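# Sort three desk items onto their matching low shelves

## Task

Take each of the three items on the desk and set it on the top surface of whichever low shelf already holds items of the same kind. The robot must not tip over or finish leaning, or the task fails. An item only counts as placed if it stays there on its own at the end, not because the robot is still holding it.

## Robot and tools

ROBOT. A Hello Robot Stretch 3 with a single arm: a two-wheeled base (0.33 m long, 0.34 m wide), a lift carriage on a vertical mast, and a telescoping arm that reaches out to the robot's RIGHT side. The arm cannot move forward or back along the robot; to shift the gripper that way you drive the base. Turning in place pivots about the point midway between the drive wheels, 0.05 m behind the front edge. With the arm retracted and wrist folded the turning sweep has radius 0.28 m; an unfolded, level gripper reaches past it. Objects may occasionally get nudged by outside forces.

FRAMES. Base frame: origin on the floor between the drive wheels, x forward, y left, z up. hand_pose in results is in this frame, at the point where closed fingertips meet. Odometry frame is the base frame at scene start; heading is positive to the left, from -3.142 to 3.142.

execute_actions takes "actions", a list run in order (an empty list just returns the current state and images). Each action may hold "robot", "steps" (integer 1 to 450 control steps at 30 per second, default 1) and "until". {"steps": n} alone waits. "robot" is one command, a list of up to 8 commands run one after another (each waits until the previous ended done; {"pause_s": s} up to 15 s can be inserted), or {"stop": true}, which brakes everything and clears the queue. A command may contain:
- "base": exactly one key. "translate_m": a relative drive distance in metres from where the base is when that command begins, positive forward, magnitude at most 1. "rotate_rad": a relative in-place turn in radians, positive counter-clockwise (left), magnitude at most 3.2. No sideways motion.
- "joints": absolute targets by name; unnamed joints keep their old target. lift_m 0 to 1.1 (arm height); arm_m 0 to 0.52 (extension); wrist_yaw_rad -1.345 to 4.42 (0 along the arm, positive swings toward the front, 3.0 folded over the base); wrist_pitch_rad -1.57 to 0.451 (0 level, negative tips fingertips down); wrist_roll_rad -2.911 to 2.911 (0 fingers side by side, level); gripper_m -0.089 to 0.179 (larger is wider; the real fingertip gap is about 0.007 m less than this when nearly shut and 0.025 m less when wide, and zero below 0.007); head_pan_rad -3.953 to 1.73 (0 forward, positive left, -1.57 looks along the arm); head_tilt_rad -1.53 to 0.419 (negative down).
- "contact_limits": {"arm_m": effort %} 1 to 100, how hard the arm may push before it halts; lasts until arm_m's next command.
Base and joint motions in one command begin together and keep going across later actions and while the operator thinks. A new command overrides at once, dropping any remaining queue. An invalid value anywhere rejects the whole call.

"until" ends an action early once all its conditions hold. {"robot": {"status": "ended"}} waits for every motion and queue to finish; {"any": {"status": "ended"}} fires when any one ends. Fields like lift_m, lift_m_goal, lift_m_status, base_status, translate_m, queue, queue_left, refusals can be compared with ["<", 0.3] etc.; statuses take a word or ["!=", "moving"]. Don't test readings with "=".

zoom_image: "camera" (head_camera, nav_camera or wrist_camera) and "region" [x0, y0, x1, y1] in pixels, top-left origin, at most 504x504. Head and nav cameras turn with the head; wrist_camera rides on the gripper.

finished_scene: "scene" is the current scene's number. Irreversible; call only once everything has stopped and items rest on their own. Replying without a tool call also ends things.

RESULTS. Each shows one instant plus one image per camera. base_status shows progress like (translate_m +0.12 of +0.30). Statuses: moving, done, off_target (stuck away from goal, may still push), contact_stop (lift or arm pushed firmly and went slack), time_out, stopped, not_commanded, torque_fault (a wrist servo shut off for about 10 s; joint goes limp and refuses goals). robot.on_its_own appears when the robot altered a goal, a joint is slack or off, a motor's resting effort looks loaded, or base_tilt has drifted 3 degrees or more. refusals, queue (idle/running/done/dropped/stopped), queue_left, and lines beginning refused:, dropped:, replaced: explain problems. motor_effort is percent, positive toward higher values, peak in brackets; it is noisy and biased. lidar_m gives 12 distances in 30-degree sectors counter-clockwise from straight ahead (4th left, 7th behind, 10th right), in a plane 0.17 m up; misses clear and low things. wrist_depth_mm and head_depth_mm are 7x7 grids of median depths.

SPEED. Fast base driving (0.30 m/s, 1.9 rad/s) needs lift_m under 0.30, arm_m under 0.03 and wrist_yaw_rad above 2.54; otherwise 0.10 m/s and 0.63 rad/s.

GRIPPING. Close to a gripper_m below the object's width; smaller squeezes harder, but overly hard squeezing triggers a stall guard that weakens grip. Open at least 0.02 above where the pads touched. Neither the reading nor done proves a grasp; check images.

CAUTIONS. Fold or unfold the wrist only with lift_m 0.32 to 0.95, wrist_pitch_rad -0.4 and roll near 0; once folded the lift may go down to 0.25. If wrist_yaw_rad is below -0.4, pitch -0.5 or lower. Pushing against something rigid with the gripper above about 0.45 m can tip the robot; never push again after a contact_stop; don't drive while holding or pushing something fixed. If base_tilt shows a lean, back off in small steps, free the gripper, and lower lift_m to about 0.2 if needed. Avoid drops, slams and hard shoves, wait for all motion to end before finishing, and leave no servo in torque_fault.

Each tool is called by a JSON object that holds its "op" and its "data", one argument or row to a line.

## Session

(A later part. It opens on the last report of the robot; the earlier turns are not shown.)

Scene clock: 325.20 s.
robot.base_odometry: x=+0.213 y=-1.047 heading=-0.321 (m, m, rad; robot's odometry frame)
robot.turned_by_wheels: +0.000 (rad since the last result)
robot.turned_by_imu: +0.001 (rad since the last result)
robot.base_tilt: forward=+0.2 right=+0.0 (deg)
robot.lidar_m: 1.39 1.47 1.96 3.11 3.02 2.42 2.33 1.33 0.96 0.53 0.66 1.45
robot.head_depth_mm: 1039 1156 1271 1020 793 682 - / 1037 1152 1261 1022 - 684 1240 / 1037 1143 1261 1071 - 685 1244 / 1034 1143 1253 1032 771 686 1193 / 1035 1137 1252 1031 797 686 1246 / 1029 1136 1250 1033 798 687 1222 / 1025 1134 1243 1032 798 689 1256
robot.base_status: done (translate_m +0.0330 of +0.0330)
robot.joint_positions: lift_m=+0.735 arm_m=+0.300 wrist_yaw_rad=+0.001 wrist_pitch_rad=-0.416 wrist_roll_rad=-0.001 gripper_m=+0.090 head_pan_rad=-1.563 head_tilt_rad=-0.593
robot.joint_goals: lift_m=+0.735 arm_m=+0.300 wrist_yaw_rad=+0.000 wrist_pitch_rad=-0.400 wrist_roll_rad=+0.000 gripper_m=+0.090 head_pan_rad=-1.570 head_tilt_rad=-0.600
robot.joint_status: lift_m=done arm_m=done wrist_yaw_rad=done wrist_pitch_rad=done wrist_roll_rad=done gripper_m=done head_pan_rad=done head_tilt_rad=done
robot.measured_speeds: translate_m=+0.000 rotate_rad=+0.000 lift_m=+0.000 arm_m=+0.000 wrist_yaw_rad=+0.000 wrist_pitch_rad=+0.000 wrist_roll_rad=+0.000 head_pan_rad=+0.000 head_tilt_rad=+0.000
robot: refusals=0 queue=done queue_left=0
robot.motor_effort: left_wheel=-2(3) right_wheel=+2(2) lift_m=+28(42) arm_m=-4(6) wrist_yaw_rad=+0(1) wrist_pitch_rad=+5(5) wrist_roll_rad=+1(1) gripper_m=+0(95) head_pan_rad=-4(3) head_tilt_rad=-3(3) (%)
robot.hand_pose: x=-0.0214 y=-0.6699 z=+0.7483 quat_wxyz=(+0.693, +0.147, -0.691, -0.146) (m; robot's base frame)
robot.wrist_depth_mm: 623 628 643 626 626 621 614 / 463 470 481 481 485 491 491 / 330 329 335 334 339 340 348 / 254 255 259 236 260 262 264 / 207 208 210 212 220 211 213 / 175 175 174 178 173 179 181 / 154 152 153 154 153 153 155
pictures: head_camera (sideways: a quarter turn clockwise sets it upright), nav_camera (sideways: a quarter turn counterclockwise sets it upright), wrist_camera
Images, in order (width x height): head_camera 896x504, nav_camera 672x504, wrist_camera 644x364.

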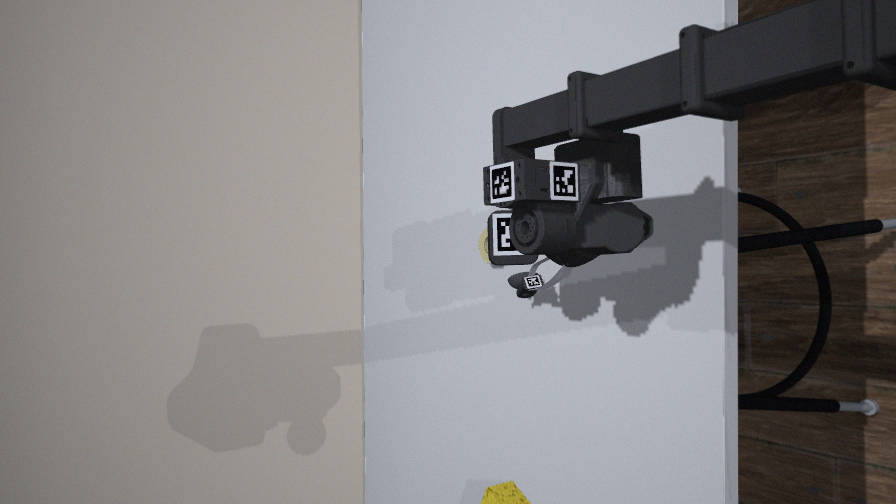

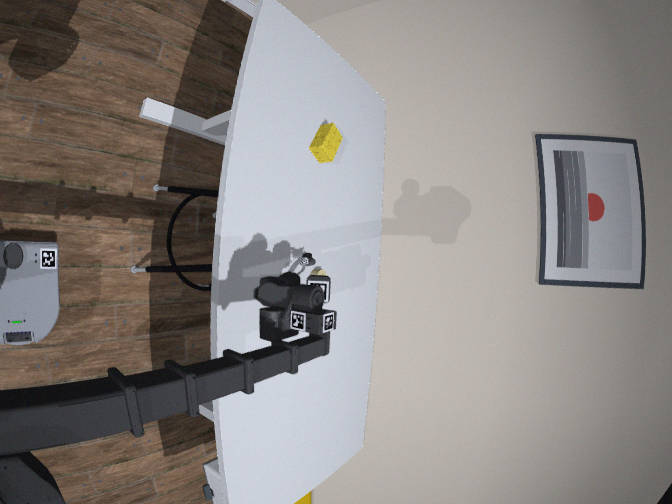

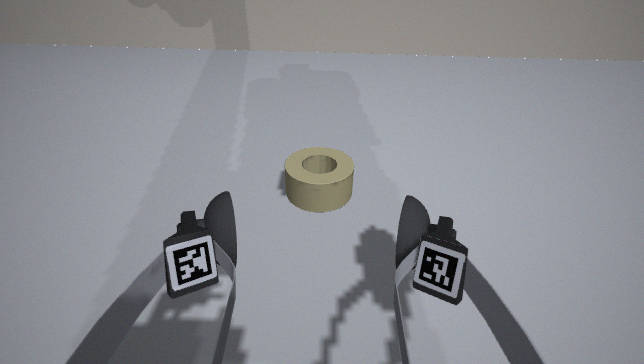

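{"op": "execute_actions", "data": {
  "actions": [
    {"robot": [{"joints":{"lift_m":0.715}},{"joints":{"arm_m":0.335}}], "steps": 450, "until": {"robot": {"status": "ended"}}}
  ]
}}

Scene clock: 333.97 s.
robot.base_odometry: x=+0.213 y=-1.047 heading=-0.321 (m, m, rad; robot's odometry frame)
robot.turned_by_wheels: +0.000 (rad since the last result)
robot.turned_by_imu: +0.001 (rad since the last result)
robot.base_tilt: forward=+0.3 right=+0.0 (deg)
robot.lidar_m: 1.39 1.47 1.96 3.10 3.01 2.42 2.34 1.33 0.96 0.53 0.65 1.45
robot.head_depth_mm: 1038 1148 1264 1022 794 683 - / 1037 1148 1262 1022 819 - 1245 / 1039 1146 1257 1068 - 685 1247 / 1031 1142 1256 1076 771 686 1194 / 1029 1139 1254 1031 796 688 1248 / 1027 1141 1250 1037 799 688 1224 / 1028 1135 1249 1034 801 689 1253
robot.base_status: done (translate_m +0.0330 of +0.0330)
robot.joint_positions: lift_m=+0.715 arm_m=+0.334 wrist_yaw_rad=-0.001 wrist_pitch_rad=-0.386 wrist_roll_rad=-0.002 gripper_m=+0.090 head_pan_rad=-1.563 head_tilt_rad=-0.593
robot.joint_goals: lift_m=+0.715 arm_m=+0.335 wrist_yaw_rad=+0.000 wrist_pitch_rad=-0.400 wrist_roll_rad=+0.000 gripper_m=+0.090 head_pan_rad=-1.570 head_tilt_rad=-0.600
robot.joint_status: lift_m=done arm_m=done wrist_yaw_rad=done wrist_pitch_rad=done wrist_roll_rad=done gripper_m=done head_pan_rad=done head_tilt_rad=done
robot.measured_speeds: translate_m=+0.000 rotate_rad=+0.000 lift_m=+0.000 arm_m=+0.000 wrist_yaw_rad=+0.000 wrist_pitch_rad=+0.000 wrist_roll_rad=+0.000 head_pan_rad=+0.000 head_tilt_rad=+0.000
robot: refusals=0 queue=done queue_left=0
robot.motor_effort: left_wheel=-3(3) right_wheel=+2(2) lift_m=+22(28) arm_m=+9(13) wrist_yaw_rad=+0(0) wrist_pitch_rad=-4(5) wrist_roll_rad=+1(1) gripper_m=-1(0) head_pan_rad=-4(3) head_tilt_rad=-3(3) (%)
robot.hand_pose: x=-0.0217 y=-0.7077 z=+0.7354 quat_wxyz=(+0.695, +0.136, -0.693, -0.136) (m; robot's base frame)
robot.wrist_depth_mm: 605 603 598 595 594 580 567 / 450 465 471 475 476 491 496 / 310 315 320 320 323 328 332 / 238 237 239 207 243 245 247 / 191 192 194 187 203 197 199 / 159 161 160 162 158 164 166 / 140 138 140 139 140 141 142
pictures: head_camera (sideways: a quarter turn clockwise sets it upright), nav_camera (sideways: a quarter turn counterclockwise sets it upright), wrist_camera
Images, in order (width x height): head_camera 896x504, nav_camera 672x504, wrist_camera 644x364.

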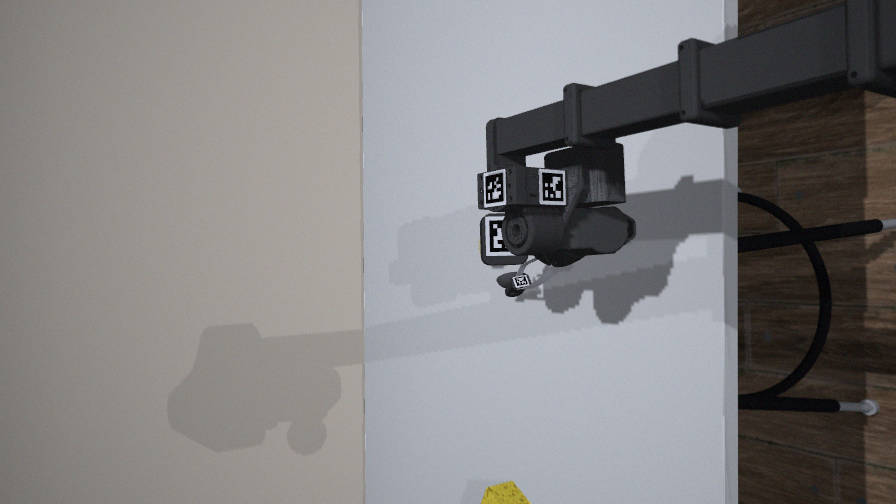

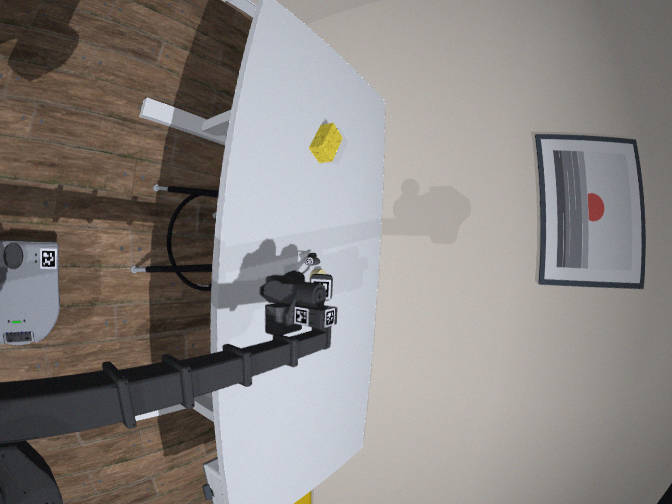

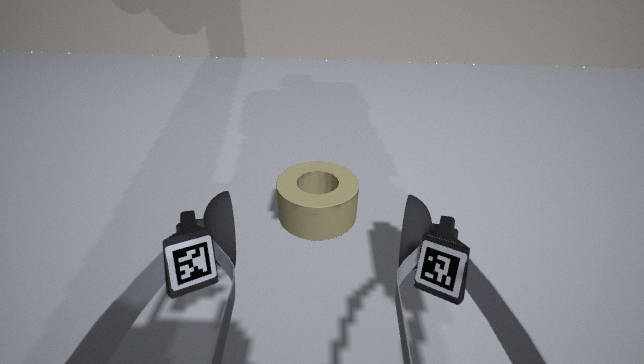

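{"op": "execute_actions", "data": {
  "actions": [
    {"robot": [{"joints":{"lift_m":0.727,"arm_m":0.365}},{"joints":{"gripper_m":0.01}},{"pause_s":0.5},{"joints":{"lift_m":0.85}}], "steps": 450, "until": {"robot": {"status": "ended"}}}
  ]
}}

Scene clock: 341.37 s.
robot.base_odometry: x=+0.213 y=-1.047 heading=-0.321 (m, m, rad; robot's odometry frame)
robot.turned_by_wheels: +0.000 (rad since the last result)
robot.turned_by_imu: +0.001 (rad since the last result)
robot.base_tilt: forward=+0.2 right=+0.0 (deg)
robot.lidar_m: 1.39 1.47 1.96 3.10 3.03 2.42 2.33 1.33 0.96 0.53 0.65 1.44
robot.head_depth_mm: 1040 1151 1266 1064 - - 1219 / 1037 1144 1260 - 766 685 1244 / 1036 1151 1247 945 793 684 1238 / 1034 1142 1255 948 795 687 1194 / 1034 1136 1250 1028 796 685 1248 / 1030 1140 1249 1031 799 687 1219 / 1025 1135 1244 1029 798 689 1253
robot.base_status: done (translate_m +0.0330 of +0.0330)
robot.joint_positions: lift_m=+0.850 arm_m=+0.365 wrist_yaw_rad=-0.001 wrist_pitch_rad=-0.418 wrist_roll_rad=-0.002 gripper_m=+0.011 head_pan_rad=-1.563 head_tilt_rad=-0.593
robot.joint_goals: lift_m=+0.850 arm_m=+0.365 wrist_yaw_rad=+0.000 wrist_pitch_rad=-0.400 wrist_roll_rad=+0.000 gripper_m=+0.010 head_pan_rad=-1.570 head_tilt_rad=-0.600
robot.joint_status: lift_m=done arm_m=done wrist_yaw_rad=done wrist_pitch_rad=done wrist_roll_rad=done gripper_m=done head_pan_rad=done head_tilt_rad=done
robot.measured_speeds: translate_m=+0.000 rotate_rad=+0.000 lift_m=+0.000 arm_m=+0.000 wrist_yaw_rad=+0.000 wrist_pitch_rad=+0.000 wrist_roll_rad=+0.000 head_pan_rad=+0.000 head_tilt_rad=+0.000
robot: refusals=0 queue=done queue_left=0
robot.motor_effort: left_wheel=-3(3) right_wheel=+2(2) lift_m=+42(43) arm_m=+6(9) wrist_yaw_rad=+0(0) wrist_pitch_rad=+5(5) wrist_roll_rad=+1(1) gripper_m=-16(100) head_pan_rad=-4(4) head_tilt_rad=-3(3) (%)
robot.hand_pose: x=-0.0217 y=-0.7340 z=+0.8624 quat_wxyz=(+0.693, +0.147, -0.691, -0.147) (m; robot's base frame)
robot.wrist_depth_mm: 576 570 565 559 562 570 562 / 625 620 611 616 612 614 599 / 569 578 592 592 605 595 643 / 449 449 461 458 459 468 468 / 361 375 382 163 386 377 379 / 305 309 303 298 306 316 321 / 267 268 268 270 270 273 274
pictures: head_camera (sideways: a quarter turn clockwise sets it upright), nav_camera (sideways: a quarter turn counterclockwise sets it upright), wrist_camera
Images, in order (width x height): head_camera 896x504, nav_camera 672x504, wrist_camera 644x364.

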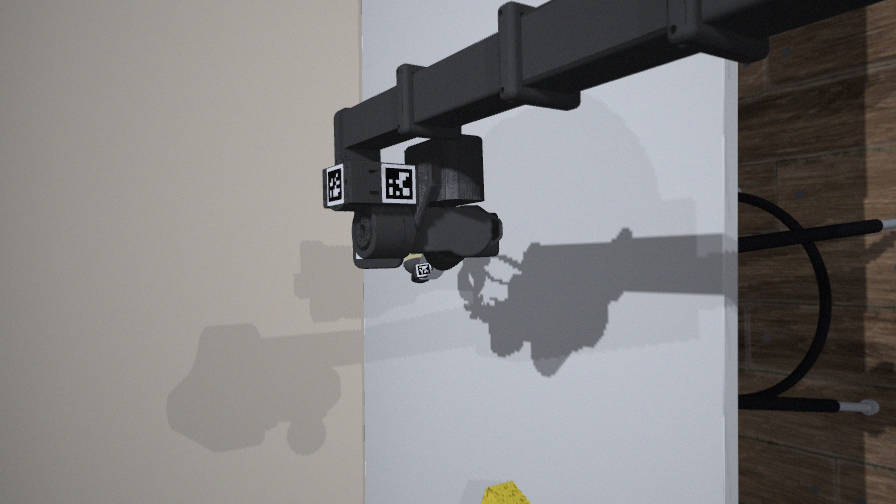

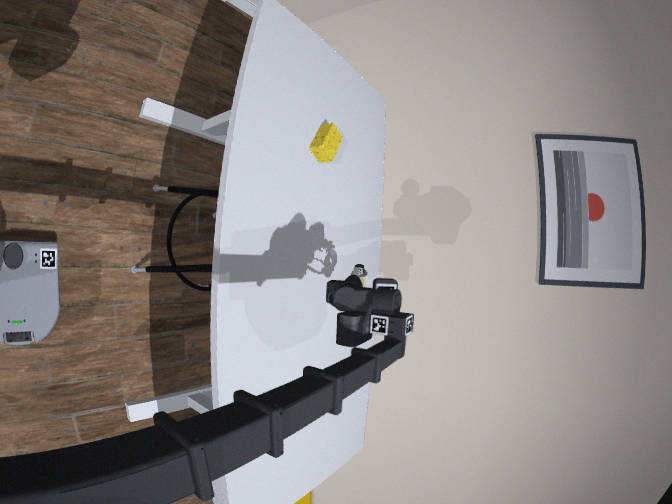

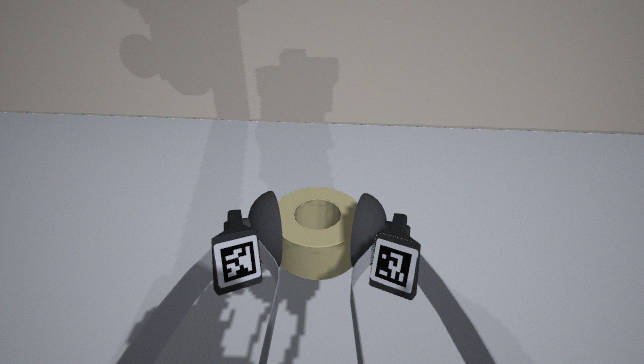

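{"op": "execute_actions", "data": {
  "actions": [
    {"robot": [{"joints": {"arm_m": 0.0,"head_pan_rad":-1.3}},{"base":{"rotate_rad":1.5}},{"base":{"translate_m":1.0}},{"base":{"translate_m":1.0}},{"base":{"translate_m":0.6}},{"base":{"rotate_rad":1.67}}], "steps": 450, "until": {"robot": {"status": "ended"}}},
    {"steps": 450, "until": {"robot": {"status": "ended"}}},
    {"steps": 450, "until": {"robot": {"status": "ended"}}}
  ]
}}

Scene clock: 396.00 s.
robot.base_odometry: x=+1.206 y=+1.356 heading=+2.849 (m, m, rad; robot's odometry frame)
robot.turned_by_wheels: +3.170 (rad since the last result)
robot.turned_by_imu: +3.136 (rad since the last result)
robot.base_tilt: forward=+0.2 right=+0.0 (deg)
robot.lidar_m: 2.12 2.26 3.39 3.09 1.19 0.86 1.13 0.88 0.67 0.72 0.59 1.06
robot.head_depth_mm: 767 842 933 1048 946 838 939 / 785 866 958 1080 945 521 - / 802 890 991 1094 947 1024 1133 / 821 910 1017 1145 949 1002 1147 / 839 936 1053 1194 1394 1441 1246 / 865 960 1080 1241 1449 1483 1254 / 889 988 1120 1289 1520 1489 1249
robot.base_status: done (rotate_rad +1.6699 of +1.6700)
robot.joint_positions: lift_m=+0.850 arm_m=+0.000 wrist_yaw_rad=+0.000 wrist_pitch_rad=-0.418 wrist_roll_rad=-0.002 gripper_m=+0.011 head_pan_rad=-1.307 head_tilt_rad=-0.593
robot.joint_goals: lift_m=+0.850 arm_m=+0.000 wrist_yaw_rad=+0.000 wrist_pitch_rad=-0.400 wrist_roll_rad=+0.000 gripper_m=+0.010 head_pan_rad=-1.300 head_tilt_rad=-0.600
robot.joint_status: lift_m=done arm_m=done wrist_yaw_rad=done wrist_pitch_rad=done wrist_roll_rad=done gripper_m=done head_pan_rad=done head_tilt_rad=done
robot.measured_speeds: translate_m=+0.000 rotate_rad=+0.000 lift_m=+0.000 arm_m=+0.000 wrist_yaw_rad=+0.000 wrist_pitch_rad=+0.000 wrist_roll_rad=+0.000 head_pan_rad=+0.000 head_tilt_rad=+0.000
robot: refusals=0 queue=done queue_left=0
robot.motor_effort: left_wheel=-3(9) right_wheel=+2(6) lift_m=+42(42) arm_m=-4(3) wrist_yaw_rad=+0(0) wrist_pitch_rad=+5(5) wrist_roll_rad=+1(1) gripper_m=-17(17) head_pan_rad=+3(24) head_tilt_rad=-4(3) (%)
robot.hand_pose: x=-0.0216 y=-0.3697 z=+0.8624 quat_wxyz=(+0.693, +0.147, -0.691, -0.147) (m; robot's base frame)
robot.wrist_depth_mm: 683 666 658 659 633 651 636 / 725 720 731 715 711 704 699 / 813 825 785 760 765 782 755 / 947 903 694 653 666 665 671 / - - 540 163 541 538 546 / - - 732 732 722 492 484 / 990 - 653 674 645 617 671
pictures: head_camera (sideways: a quarter turn clockwise sets it upright), nav_camera (sideways: a quarter turn counterclockwise sets it upright), wrist_camera
Images, in order (width x height): head_camera 896x504, nav_camera 672x504, wrist_camera 644x364.

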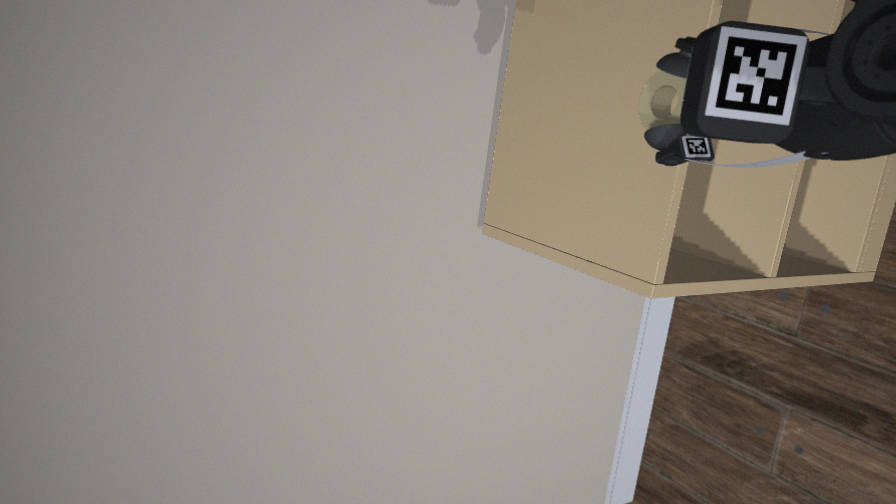

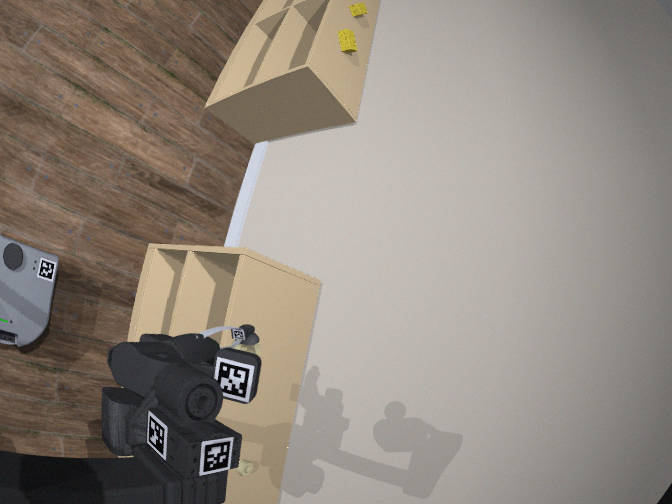

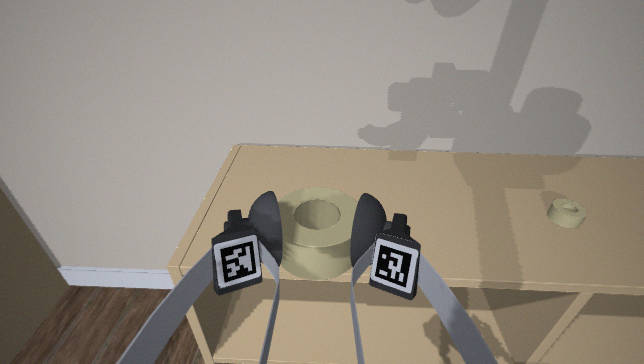

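{"op": "execute_actions", "data": {
  "actions": [
    {"robot": [{"base":{"translate_m":-0.08},"joints":{"arm_m":0.36}},{"joints": {"lift_m": 0.625}}], "steps": 450, "until": {"robot": {"status": "ended"}}}
  ]
}}

Scene clock: 406.17 s.
robot.base_odometry: x=+1.282 y=+1.333 heading=+2.849 (m, m, rad; robot's odometry frame)
robot.turned_by_wheels: +0.000 (rad since the last result)
robot.turned_by_imu: +0.001 (rad since the last result)
robot.base_tilt: forward=+0.2 right=+0.0 (deg)
robot.lidar_m: 2.20 2.34 3.43 3.11 1.13 0.79 1.12 0.81 0.63 0.95 0.62 1.12
robot.head_depth_mm: 765 841 933 1047 1008 1009 1034 / 783 859 958 1075 1013 1016 1093 / 801 883 985 1093 949 1002 1125 / 820 909 1017 1132 950 1027 1169 / 839 934 1047 1196 1014 1002 1181 / 861 956 1079 1239 1450 1482 1248 / 884 986 1117 1283 1515 1477 1248
robot.base_status: done (translate_m -0.0800 of -0.0800)
robot.joint_positions: lift_m=+0.625 arm_m=+0.360 wrist_yaw_rad=+0.000 wrist_pitch_rad=-0.418 wrist_roll_rad=-0.002 gripper_m=+0.011 head_pan_rad=-1.307 head_tilt_rad=-0.593
robot.joint_goals: lift_m=+0.625 arm_m=+0.360 wrist_yaw_rad=+0.000 wrist_pitch_rad=-0.400 wrist_roll_rad=+0.000 gripper_m=+0.010 head_pan_rad=-1.300 head_tilt_rad=-0.600
robot.joint_status: lift_m=done arm_m=done wrist_yaw_rad=done wrist_pitch_rad=done wrist_roll_rad=done gripper_m=done head_pan_rad=done head_tilt_rad=done
robot.measured_speeds: translate_m=+0.000 rotate_rad=+0.000 lift_m=+0.000 arm_m=+0.000 wrist_yaw_rad=+0.000 wrist_pitch_rad=+0.000 wrist_roll_rad=+0.000 head_pan_rad=+0.000 head_tilt_rad=+0.000
robot: refusals=0 queue=done queue_left=0
robot.motor_effort: left_wheel=-3(10) right_wheel=+2(3) lift_m=+28(43) arm_m=+6(6) wrist_yaw_rad=+0(0) wrist_pitch_rad=+5(5) wrist_roll_rad=+1(1) gripper_m=-17(16) head_pan_rad=+4(2) head_tilt_rad=-4(3) (%)
robot.hand_pose: x=-0.0216 y=-0.7290 z=+0.6378 quat_wxyz=(+0.693, +0.147, -0.691, -0.147) (m; robot's base frame)
robot.wrist_depth_mm: 326 325 322 318 316 313 308 / 363 354 353 345 343 336 337 / 324 329 331 330 362 363 354 / 249 252 257 258 261 260 262 / 207 206 211 164 215 213 215 / 174 174 170 171 172 177 179 / 151 151 151 152 152 155 154
pictures: head_camera (sideways: a quarter turn clockwise sets it upright), nav_camera (sideways: a quarter turn counterclockwise sets it upright), wrist_camera
Images, in order (width x height): head_camera 896x504, nav_camera 672x504, wrist_camera 644x364.

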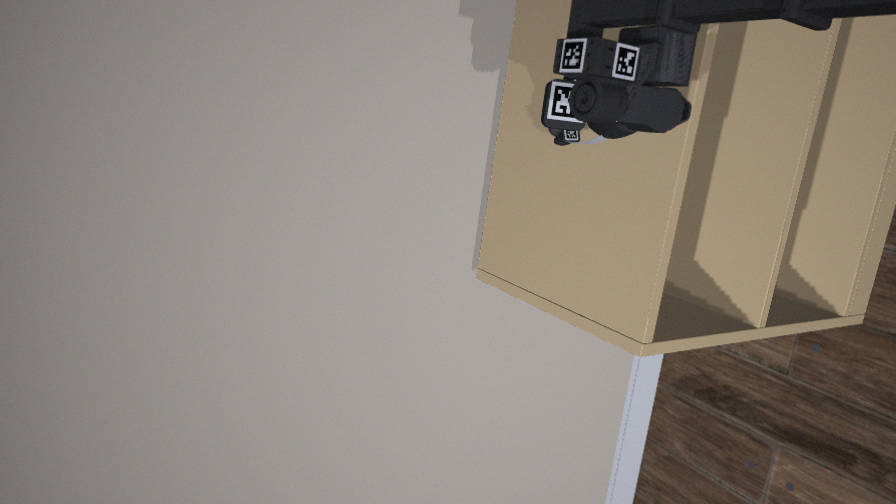

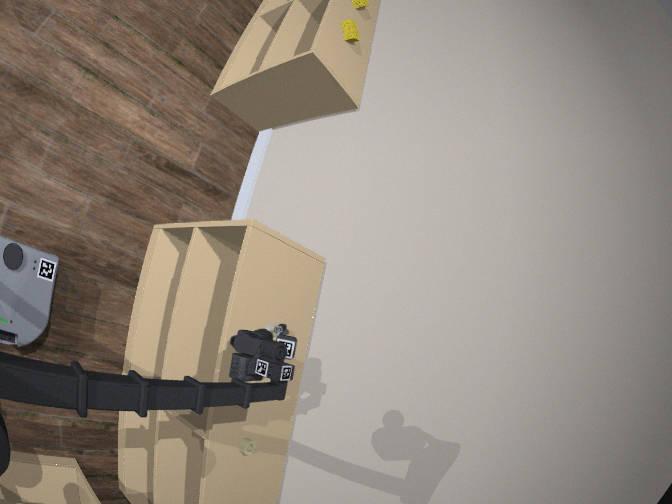

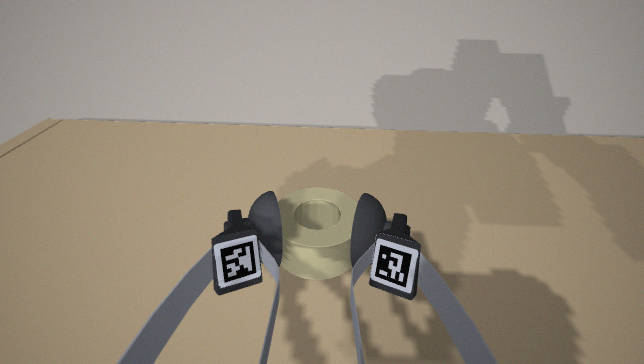

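{"op": "execute_actions", "data": {
  "actions": [
    {"robot": [{"joints":{"lift_m":0.616}},{"joints":{"gripper_m":0.12}},{"joints": {"lift_m": 0.75}},{"joints": {"arm_m": 0.0,"wrist_roll_rad":0.0,"wrist_pitch_rad":-0.4}},{"joints": {"wrist_yaw_rad": 3.0,"gripper_m":0.05}},{"joints": {"lift_m": 0.27},"base":{"rotate_rad":1.63}},{"base":{"translate_m":1.0}},{"base":{"translate_m":1.0}}], "steps": 450, "until": {"robot": {"status": "ended"}}},
    {"steps": 450, "until": {"robot": {"status": "ended"}}},
    {"robot": [{"base":{"translate_m":0.57}},{"joints": {"lift_m": 0.9,"head_pan_rad":-1.57},"base":{"rotate_rad":1.535}},{"joints": {"wrist_yaw_rad": 0.0,"gripper_m":0.15}}], "steps": 450, "until": {"robot": {"status": "ended"}}}
  ]
}}

Scene clock: 462.83 s.
robot.base_odometry: x=+0.688 y=-1.168 heading=-0.269 (m, m, rad; robot's odometry frame)
robot.turned_by_wheels: +3.165 (rad since the last result)
robot.turned_by_imu: +3.131 (rad since the last result)
robot.base_tilt: forward=+0.2 right=+0.0 (deg)
robot.lidar_m: 0.94 1.01 1.42 2.91 3.30 2.87 2.77 1.31 0.66 0.81 1.31 0.98
robot.head_depth_mm: 1063 1177 1281 1021 793 - - / 1064 1177 1292 1020 820 685 - / 1063 1169 1295 1025 822 - - / 1061 1174 1288 1027 822 705 1218 / 1064 1171 1295 1028 810 1330 1223 / 1060 1173 1292 1032 799 1374 1254 / 1057 1173 1309 1460 802 1373 1254
robot.base_status: done (rotate_rad +1.5349 of +1.5350)
robot.joint_positions: lift_m=+0.900 arm_m=+0.000 wrist_yaw_rad=+0.002 wrist_pitch_rad=-0.416 wrist_roll_rad=-0.002 gripper_m=+0.150 head_pan_rad=-1.563 head_tilt_rad=-0.593
robot.joint_goals: lift_m=+0.900 arm_m=+0.000 wrist_yaw_rad=+0.000 wrist_pitch_rad=-0.400 wrist_roll_rad=+0.000 gripper_m=+0.150 head_pan_rad=-1.570 head_tilt_rad=-0.600
robot.joint_status: lift_m=done arm_m=done wrist_yaw_rad=done wrist_pitch_rad=done wrist_roll_rad=done gripper_m=done head_pan_rad=done head_tilt_rad=done
robot.measured_speeds: translate_m=+0.000 rotate_rad=+0.000 lift_m=+0.000 arm_m=+0.000 wrist_yaw_rad=+0.000 wrist_pitch_rad=+0.000 wrist_roll_rad=+0.000 head_pan_rad=+0.000 head_tilt_rad=+0.000
robot: refusals=0 queue=done queue_left=0
robot.motor_effort: left_wheel=-3(13) right_wheel=+2(7) lift_m=+42(44) arm_m=-4(5) wrist_yaw_rad=-2(0) wrist_pitch_rad=+5(6) wrist_roll_rad=+1(1) gripper_m=+0(100) head_pan_rad=-4(23) head_tilt_rad=-3(4) (%)
robot.hand_pose: x=-0.0211 y=-0.3699 z=+0.9128 quat_wxyz=(+0.693, +0.147, -0.691, -0.146) (m; robot's base frame)
robot.wrist_depth_mm: - 968 963 940 932 918 897 / - - - 981 968 996 950 / - - 717 733 727 746 729 / - - 551 553 546 560 563 / - 475 450 451 457 472 459 / - 374 375 376 382 - 380 / - - - - - 667 349
pictures: head_camera (sideways: a quarter turn clockwise sets it upright), nav_camera (sideways: a quarter turn counterclockwise sets it upright), wrist_camera
Images, in order (width x height): head_camera 896x504, nav_camera 672x504, wrist_camera 644x364.

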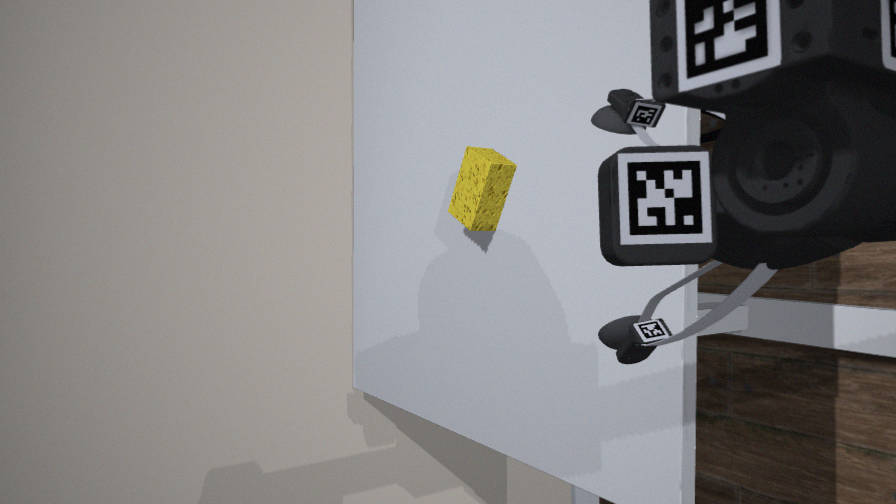

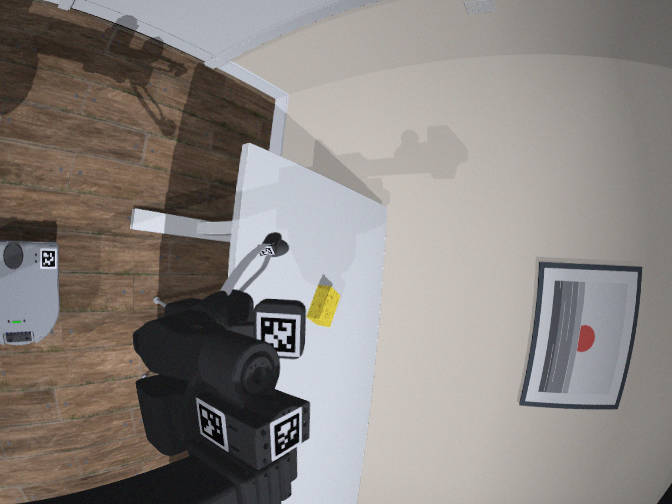

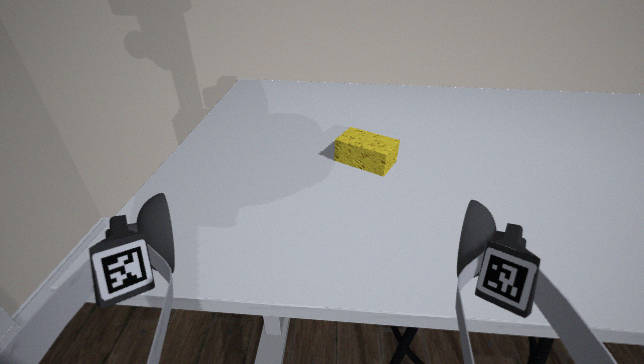

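{"op": "execute_actions", "data": {
  "actions": [
    {"robot": [{"base":{"translate_m":-0.08},"joints":{"arm_m":0.28,"lift_m":0.80,"gripper_m":0.179}},{"joints": {"lift_m": 0.74}}], "steps": 450, "until": {"robot": {"status": "ended"}}}
  ]
}}

Scene clock: 473.60 s.
robot.base_odometry: x=+0.611 y=-1.146 heading=-0.269 (m, m, rad; robot's odometry frame)
robot.turned_by_wheels: +0.000 (rad since the last result)
robot.turned_by_imu: +0.001 (rad since the last result)
robot.base_tilt: forward=+0.3 right=+0.1 (deg)
robot.lidar_m: 1.02 1.10 1.54 2.92 3.24 2.79 2.70 1.25 0.68 0.64 0.83 1.06
robot.head_depth_mm: 1060 1168 1282 1025 791 701 - / 1059 1171 1289 1024 - 1369 1222 / 1053 1165 1288 1025 - 1113 1223 / 1058 1168 1286 1023 771 1366 1248 / 1062 1176 1288 1032 795 1332 1246 / 1057 1168 1286 1034 798 1336 1244 / 1057 1168 1310 1076 799 1377 1253
robot.base_status: done (translate_m -0.0800 of -0.0800)
robot.joint_positions: lift_m=+0.740 arm_m=+0.280 wrist_yaw_rad=+0.000 wrist_pitch_rad=-0.416 wrist_roll_rad=-0.002 gripper_m=+0.179 head_pan_rad=-1.563 head_tilt_rad=-0.593
robot.joint_goals: lift_m=+0.740 arm_m=+0.280 wrist_yaw_rad=+0.000 wrist_pitch_rad=-0.400 wrist_roll_rad=+0.000 gripper_m=+0.179 head_pan_rad=-1.570 head_tilt_rad=-0.600
robot.joint_status: lift_m=done arm_m=done wrist_yaw_rad=done wrist_pitch_rad=done wrist_roll_rad=done gripper_m=done head_pan_rad=done head_tilt_rad=done
robot.measured_speeds: translate_m=+0.000 rotate_rad=+0.000 lift_m=+0.000 arm_m=+0.000 wrist_yaw_rad=+0.000 wrist_pitch_rad=+0.000 wrist_roll_rad=+0.000 head_pan_rad=+0.000 head_tilt_rad=+0.000
robot: refusals=0 queue=done queue_left=0
robot.motor_effort: left_wheel=-3(9) right_wheel=+2(3) lift_m=+28(42) arm_m=+6(7) wrist_yaw_rad=-1(2) wrist_pitch_rad=+5(5) wrist_roll_rad=+1(1) gripper_m=+1(97) head_pan_rad=-4(3) head_tilt_rad=-4(3) (%)
robot.hand_pose: x=-0.0214 y=-0.6492 z=+0.7533 quat_wxyz=(+0.693, +0.147, -0.691, -0.146) (m; robot's base frame)
robot.wrist_depth_mm: 688 695 673 665 663 662 658 / 756 470 483 497 504 511 518 / 336 337 323 248 352 356 358 / 262 263 265 245 270 271 273 / 223 219 217 216 217 226 221 / - 179 182 184 184 181 189 / 157 157 157 158 160 161 160
pictures: head_camera (sideways: a quarter turn clockwise sets it upright), nav_camera (sideways: a quarter turn counterclockwise sets it upright), wrist_camera
Images, in order (width x height): head_camera 896x504, nav_camera 672x504, wrist_camera 644x364.

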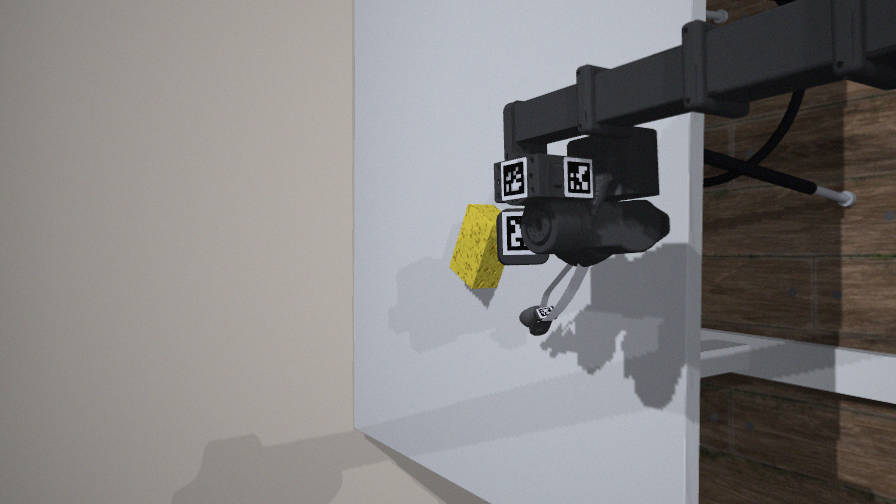

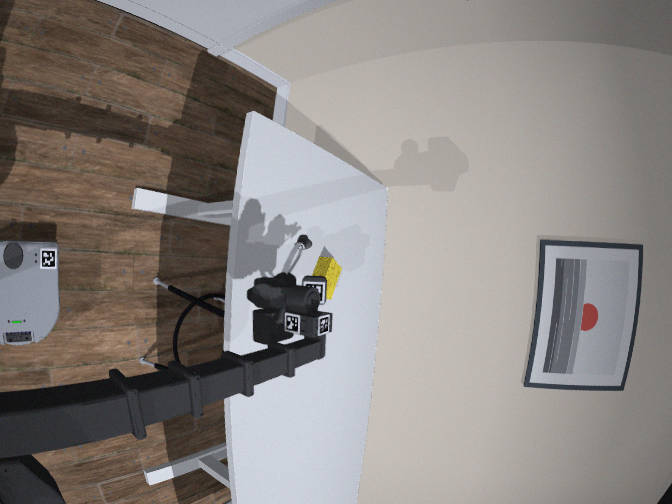

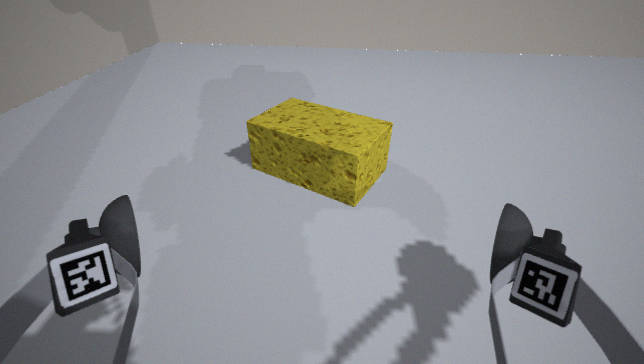

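{"op": "execute_actions", "data": {
  "actions": [
    {"robot": [{"joints":{"arm_m":0.395,"lift_m":0.735}}], "steps": 450, "until": {"robot": {"status": "ended"}}}
  ]
}}

Scene clock: 479.17 s.
robot.base_odometry: x=+0.611 y=-1.146 heading=-0.269 (m, m, rad; robot's odometry frame)
robot.turned_by_wheels: +0.000 (rad since the last result)
robot.turned_by_imu: +0.001 (rad since the last result)
robot.base_tilt: forward=+0.3 right=+0.0 (deg)
robot.lidar_m: 1.02 1.10 1.53 2.93 3.24 2.78 2.70 1.25 0.68 0.64 0.83 1.06
robot.head_depth_mm: 1060 1172 1287 1022 792 702 - / 1060 1172 1287 1066 - 1368 1218 / 1061 1169 1291 1118 770 1056 1219 / 1062 1170 1287 1094 773 1368 1246 / 1058 1162 1284 1027 797 1330 1244 / 1053 1170 1281 1031 798 1333 1244 / 1059 1168 1306 1076 802 1373 1250
robot.base_status: done (translate_m -0.0800 of -0.0800)
robot.joint_positions: lift_m=+0.735 arm_m=+0.395 wrist_yaw_rad=+0.000 wrist_pitch_rad=-0.416 wrist_roll_rad=-0.002 gripper_m=+0.179 head_pan_rad=-1.563 head_tilt_rad=-0.593
robot.joint_goals: lift_m=+0.735 arm_m=+0.395 wrist_yaw_rad=+0.000 wrist_pitch_rad=-0.400 wrist_roll_rad=+0.000 gripper_m=+0.179 head_pan_rad=-1.570 head_tilt_rad=-0.600
robot.joint_status: lift_m=done arm_m=done wrist_yaw_rad=done wrist_pitch_rad=done wrist_roll_rad=done gripper_m=done head_pan_rad=done head_tilt_rad=done
robot.measured_speeds: translate_m=+0.000 rotate_rad=+0.000 lift_m=+0.000 arm_m=+0.000 wrist_yaw_rad=+0.000 wrist_pitch_rad=+0.000 wrist_roll_rad=+0.000 head_pan_rad=+0.000 head_tilt_rad=+0.000
robot: refusals=0 queue=done queue_left=0
robot.motor_effort: left_wheel=-3(3) right_wheel=+2(2) lift_m=+28(27) arm_m=+6(7) wrist_yaw_rad=-1(1) wrist_pitch_rad=+5(5) wrist_roll_rad=+1(1) gripper_m=-1(0) head_pan_rad=-4(4) head_tilt_rad=-4(3) (%)
robot.hand_pose: x=-0.0214 y=-0.7642 z=+0.7483 quat_wxyz=(+0.693, +0.147, -0.691, -0.146) (m; robot's base frame)
robot.wrist_depth_mm: 570 577 569 567 557 550 541 / 624 464 471 476 481 488 496 / 327 326 335 336 338 343 347 / 253 255 246 180 260 264 262 / 213 210 157 146 159 219 214 / - 173 170 132 167 175 182 / 151 152 153 146 150 154 154
pictures: head_camera (sideways: a quarter turn clockwise sets it upright), nav_camera (sideways: a quarter turn counterclockwise sets it upright), wrist_camera
Images, in order (width x height): head_camera 896x504, nav_camera 672x504, wrist_camera 644x364.

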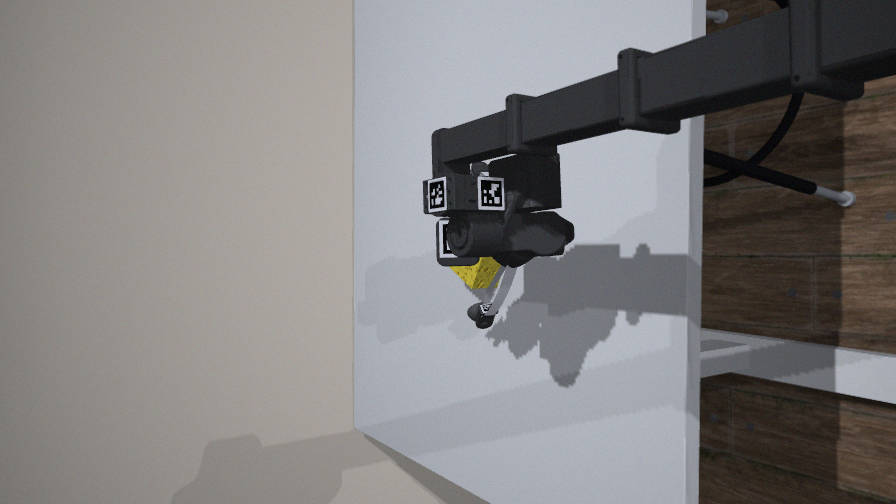

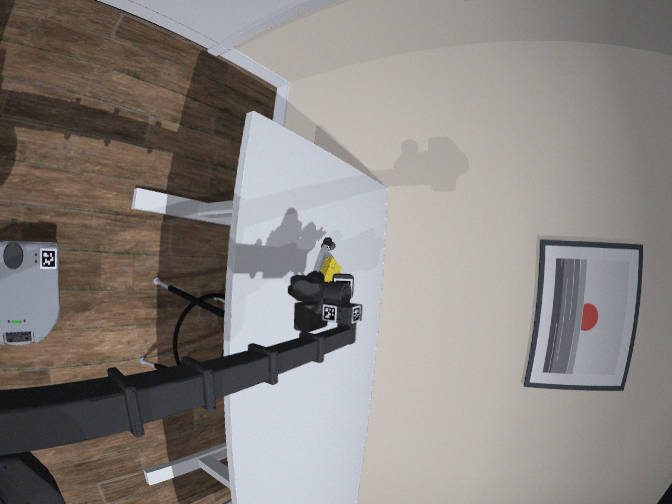

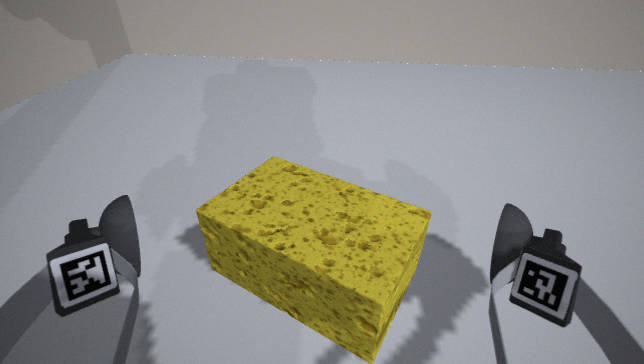

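{"op": "execute_actions", "data": {
  "actions": [
    {"robot": [{"joints":{"gripper_m":0.04}},{"pause_s":0.5},{"joints":{"lift_m":0.85}}], "steps": 450, "until": {"robot": {"status": "ended"}}}
  ]
}}

Scene clock: 486.27 s.
robot.base_odometry: x=+0.611 y=-1.146 heading=-0.269 (m, m, rad; robot's odometry frame)
robot.turned_by_wheels: +0.000 (rad since the last result)
robot.turned_by_imu: +0.001 (rad since the last result)
robot.base_tilt: forward=+0.2 right=+0.0 (deg)
robot.lidar_m: 1.02 1.10 1.53 2.92 3.25 2.77 2.70 1.25 0.68 0.64 0.83 1.06
robot.head_depth_mm: 1062 1170 1286 1064 - - 1215 / 1055 1171 1286 - 771 703 1215 / 1062 1163 1265 945 794 1058 1219 / 1059 1171 1290 945 796 1364 1249 / 1060 1173 1286 1029 795 1332 1247 / 1057 1170 1286 1030 798 1331 1240 / 1056 1168 1312 1078 800 1372 1256
robot.base_status: done (translate_m -0.0800 of -0.0800)
robot.joint_positions: lift_m=+0.850 arm_m=+0.395 wrist_yaw_rad=+0.000 wrist_pitch_rad=-0.416 wrist_roll_rad=-0.002 gripper_m=+0.040 head_pan_rad=-1.563 head_tilt_rad=-0.593
robot.joint_goals: lift_m=+0.850 arm_m=+0.395 wrist_yaw_rad=+0.000 wrist_pitch_rad=-0.400 wrist_roll_rad=+0.000 gripper_m=+0.040 head_pan_rad=-1.570 head_tilt_rad=-0.600
robot.joint_status: lift_m=done arm_m=done wrist_yaw_rad=done wrist_pitch_rad=done wrist_roll_rad=done gripper_m=done head_pan_rad=done head_tilt_rad=done
robot.measured_speeds: translate_m=+0.000 rotate_rad=+0.000 lift_m=+0.000 arm_m=+0.000 wrist_yaw_rad=+0.000 wrist_pitch_rad=+0.000 wrist_roll_rad=+0.000 head_pan_rad=+0.000 head_tilt_rad=+0.000
robot: refusals=0 queue=done queue_left=0
robot.motor_effort: left_wheel=-3(3) right_wheel=+2(2) lift_m=+42(43) arm_m=+6(6) wrist_yaw_rad=-1(1) wrist_pitch_rad=+5(5) wrist_roll_rad=+1(1) gripper_m=+0(100) head_pan_rad=-4(3) head_tilt_rad=-3(4) (%)
robot.hand_pose: x=-0.0214 y=-0.7642 z=+0.8628 quat_wxyz=(+0.693, +0.147, -0.691, -0.146) (m; robot's base frame)
robot.wrist_depth_mm: 591 595 573 564 551 556 547 / 650 642 629 623 608 606 602 / 708 623 576 605 602 603 645 / 792 447 461 461 466 462 461 / 371 367 381 372 380 379 380 / 311 314 294 262 305 315 318 / 267 269 269 257 271 273 276
pictures: head_camera (sideways: a quarter turn clockwise sets it upright), nav_camera (sideways: a quarter turn counterclockwise sets it upright), wrist_camera
Images, in order (width x height): head_camera 896x504, nav_camera 672x504, wrist_camera 644x364.

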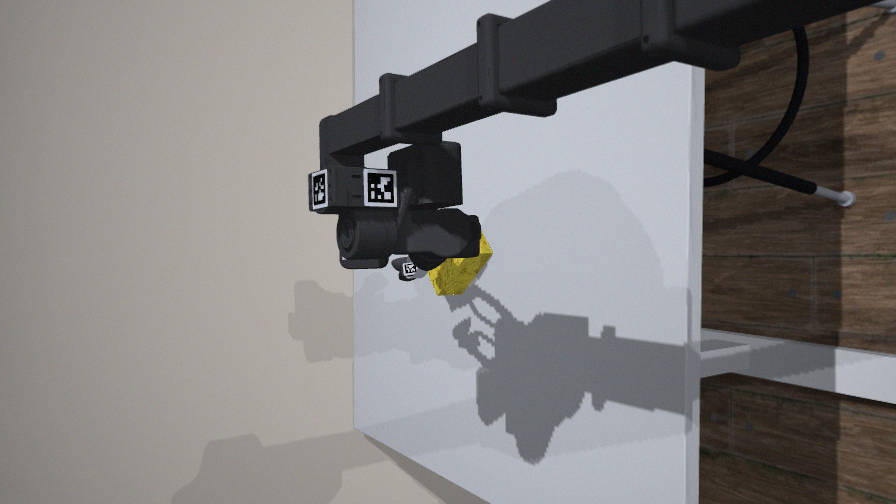

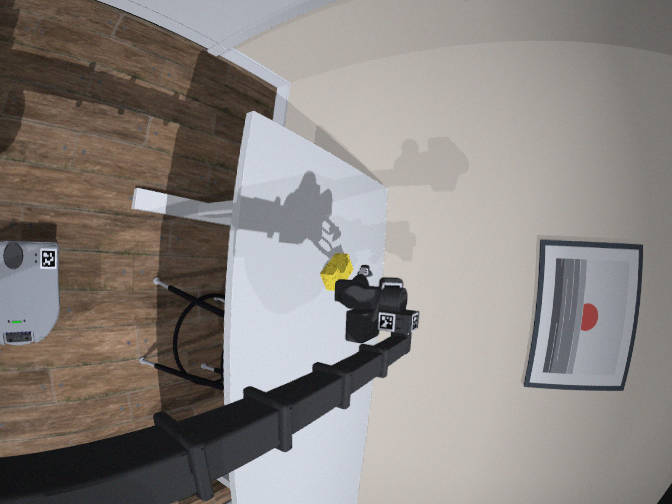

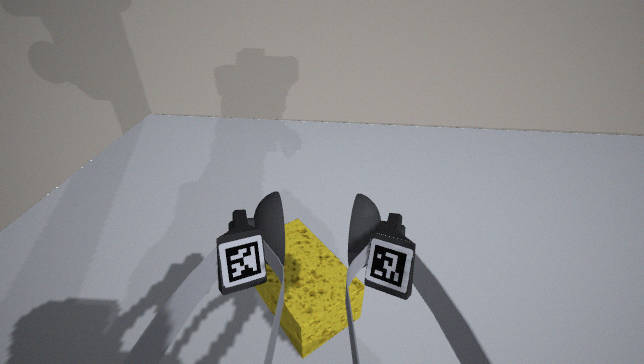

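{"op": "execute_actions", "data": {
  "actions": [
    {"robot": [{"joints":{"gripper_m":0.179,"arm_m":0.30}},{"joints":{"lift_m":0.735}}], "steps": 450, "until": {"robot": {"status": "ended"}}}
  ]
}}

Scene clock: 495.63 s.
robot.base_odometry: x=+0.611 y=-1.146 heading=-0.269 (m, m, rad; robot's odometry frame)
robot.turned_by_wheels: +0.000 (rad since the last result)
robot.turned_by_imu: +0.001 (rad since the last result)
robot.base_tilt: forward=+0.2 right=+0.0 (deg)
robot.lidar_m: 1.02 1.10 1.53 2.92 3.25 2.78 2.69 1.25 0.68 0.64 0.83 1.06
robot.head_depth_mm: 1063 1173 1286 1020 791 703 - / 1059 1170 1290 1025 - 1365 1223 / 1057 1165 1284 1063 - 1056 1226 / 1056 1168 1283 975 783 1369 1247 / 1059 1170 1286 1028 771 1322 1257 / 1056 1167 1289 1032 799 1331 1244 / 1060 1166 1306 1074 799 1373 1249
robot.base_status: done (translate_m -0.0800 of -0.0800)
robot.joint_positions: lift_m=+0.735 arm_m=+0.300 wrist_yaw_rad=+0.000 wrist_pitch_rad=-0.416 wrist_roll_rad=-0.002 gripper_m=+0.179 head_pan_rad=-1.563 head_tilt_rad=-0.593
robot.joint_goals: lift_m=+0.735 arm_m=+0.300 wrist_yaw_rad=+0.000 wrist_pitch_rad=-0.400 wrist_roll_rad=+0.000 gripper_m=+0.179 head_pan_rad=-1.570 head_tilt_rad=-0.600
robot.joint_status: lift_m=done arm_m=done wrist_yaw_rad=done wrist_pitch_rad=done wrist_roll_rad=done gripper_m=done head_pan_rad=done head_tilt_rad=done
robot.measured_speeds: translate_m=+0.000 rotate_rad=+0.000 lift_m=+0.000 arm_m=+0.000 wrist_yaw_rad=+0.000 wrist_pitch_rad=+0.000 wrist_roll_rad=+0.000 head_pan_rad=+0.000 head_tilt_rad=+0.000
robot: refusals=0 queue=done queue_left=0
robot.motor_effort: left_wheel=-3(3) right_wheel=+2(2) lift_m=+28(42) arm_m=-4(6) wrist_yaw_rad=-1(1) wrist_pitch_rad=+5(5) wrist_roll_rad=+1(1) gripper_m=+0(99) head_pan_rad=-3(3) head_tilt_rad=-3(3) (%)
robot.hand_pose: x=-0.0214 y=-0.6699 z=+0.7483 quat_wxyz=(+0.693, +0.147, -0.691, -0.146) (m; robot's base frame)
robot.wrist_depth_mm: 665 671 638 669 638 642 628 / 711 457 481 481 480 491 493 / 325 329 311 264 342 341 340 / 253 253 256 257 262 264 264 / 214 212 208 212 212 220 213 / - 173 177 178 178 177 184 / 151 152 153 153 154 155 155
pictures: head_camera (sideways: a quarter turn clockwise sets it upright), nav_camera (sideways: a quarter turn counterclockwise sets it upright), wrist_camera
Images, in order (width x height): head_camera 896x504, nav_camera 672x504, wrist_camera 644x364.

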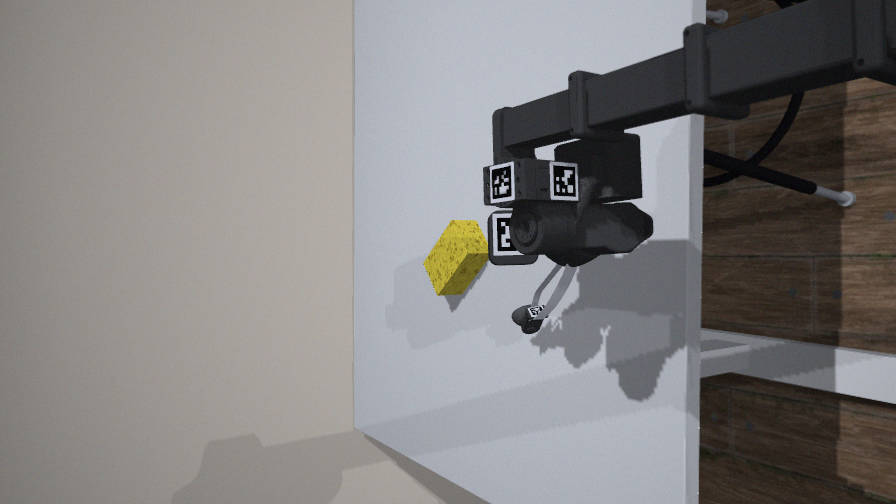

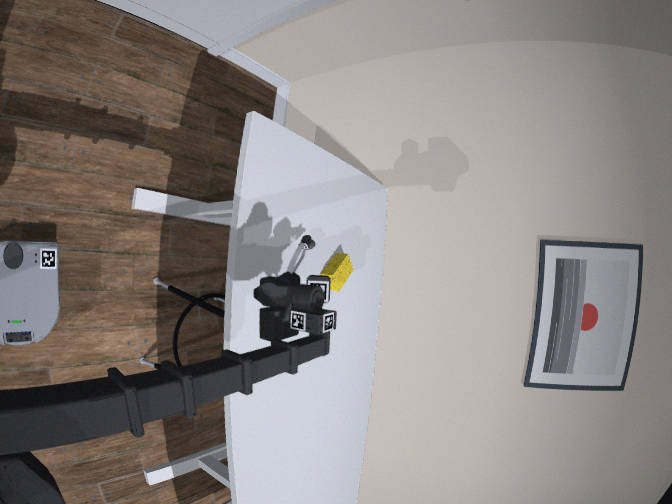

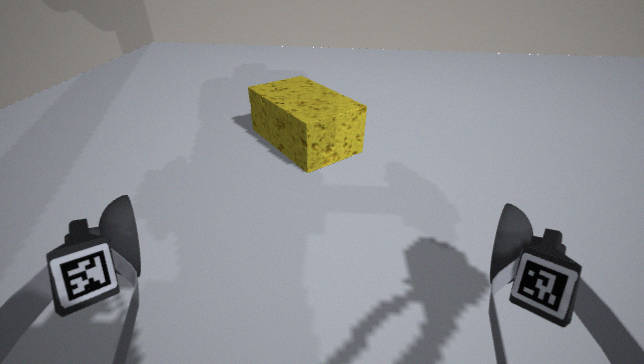

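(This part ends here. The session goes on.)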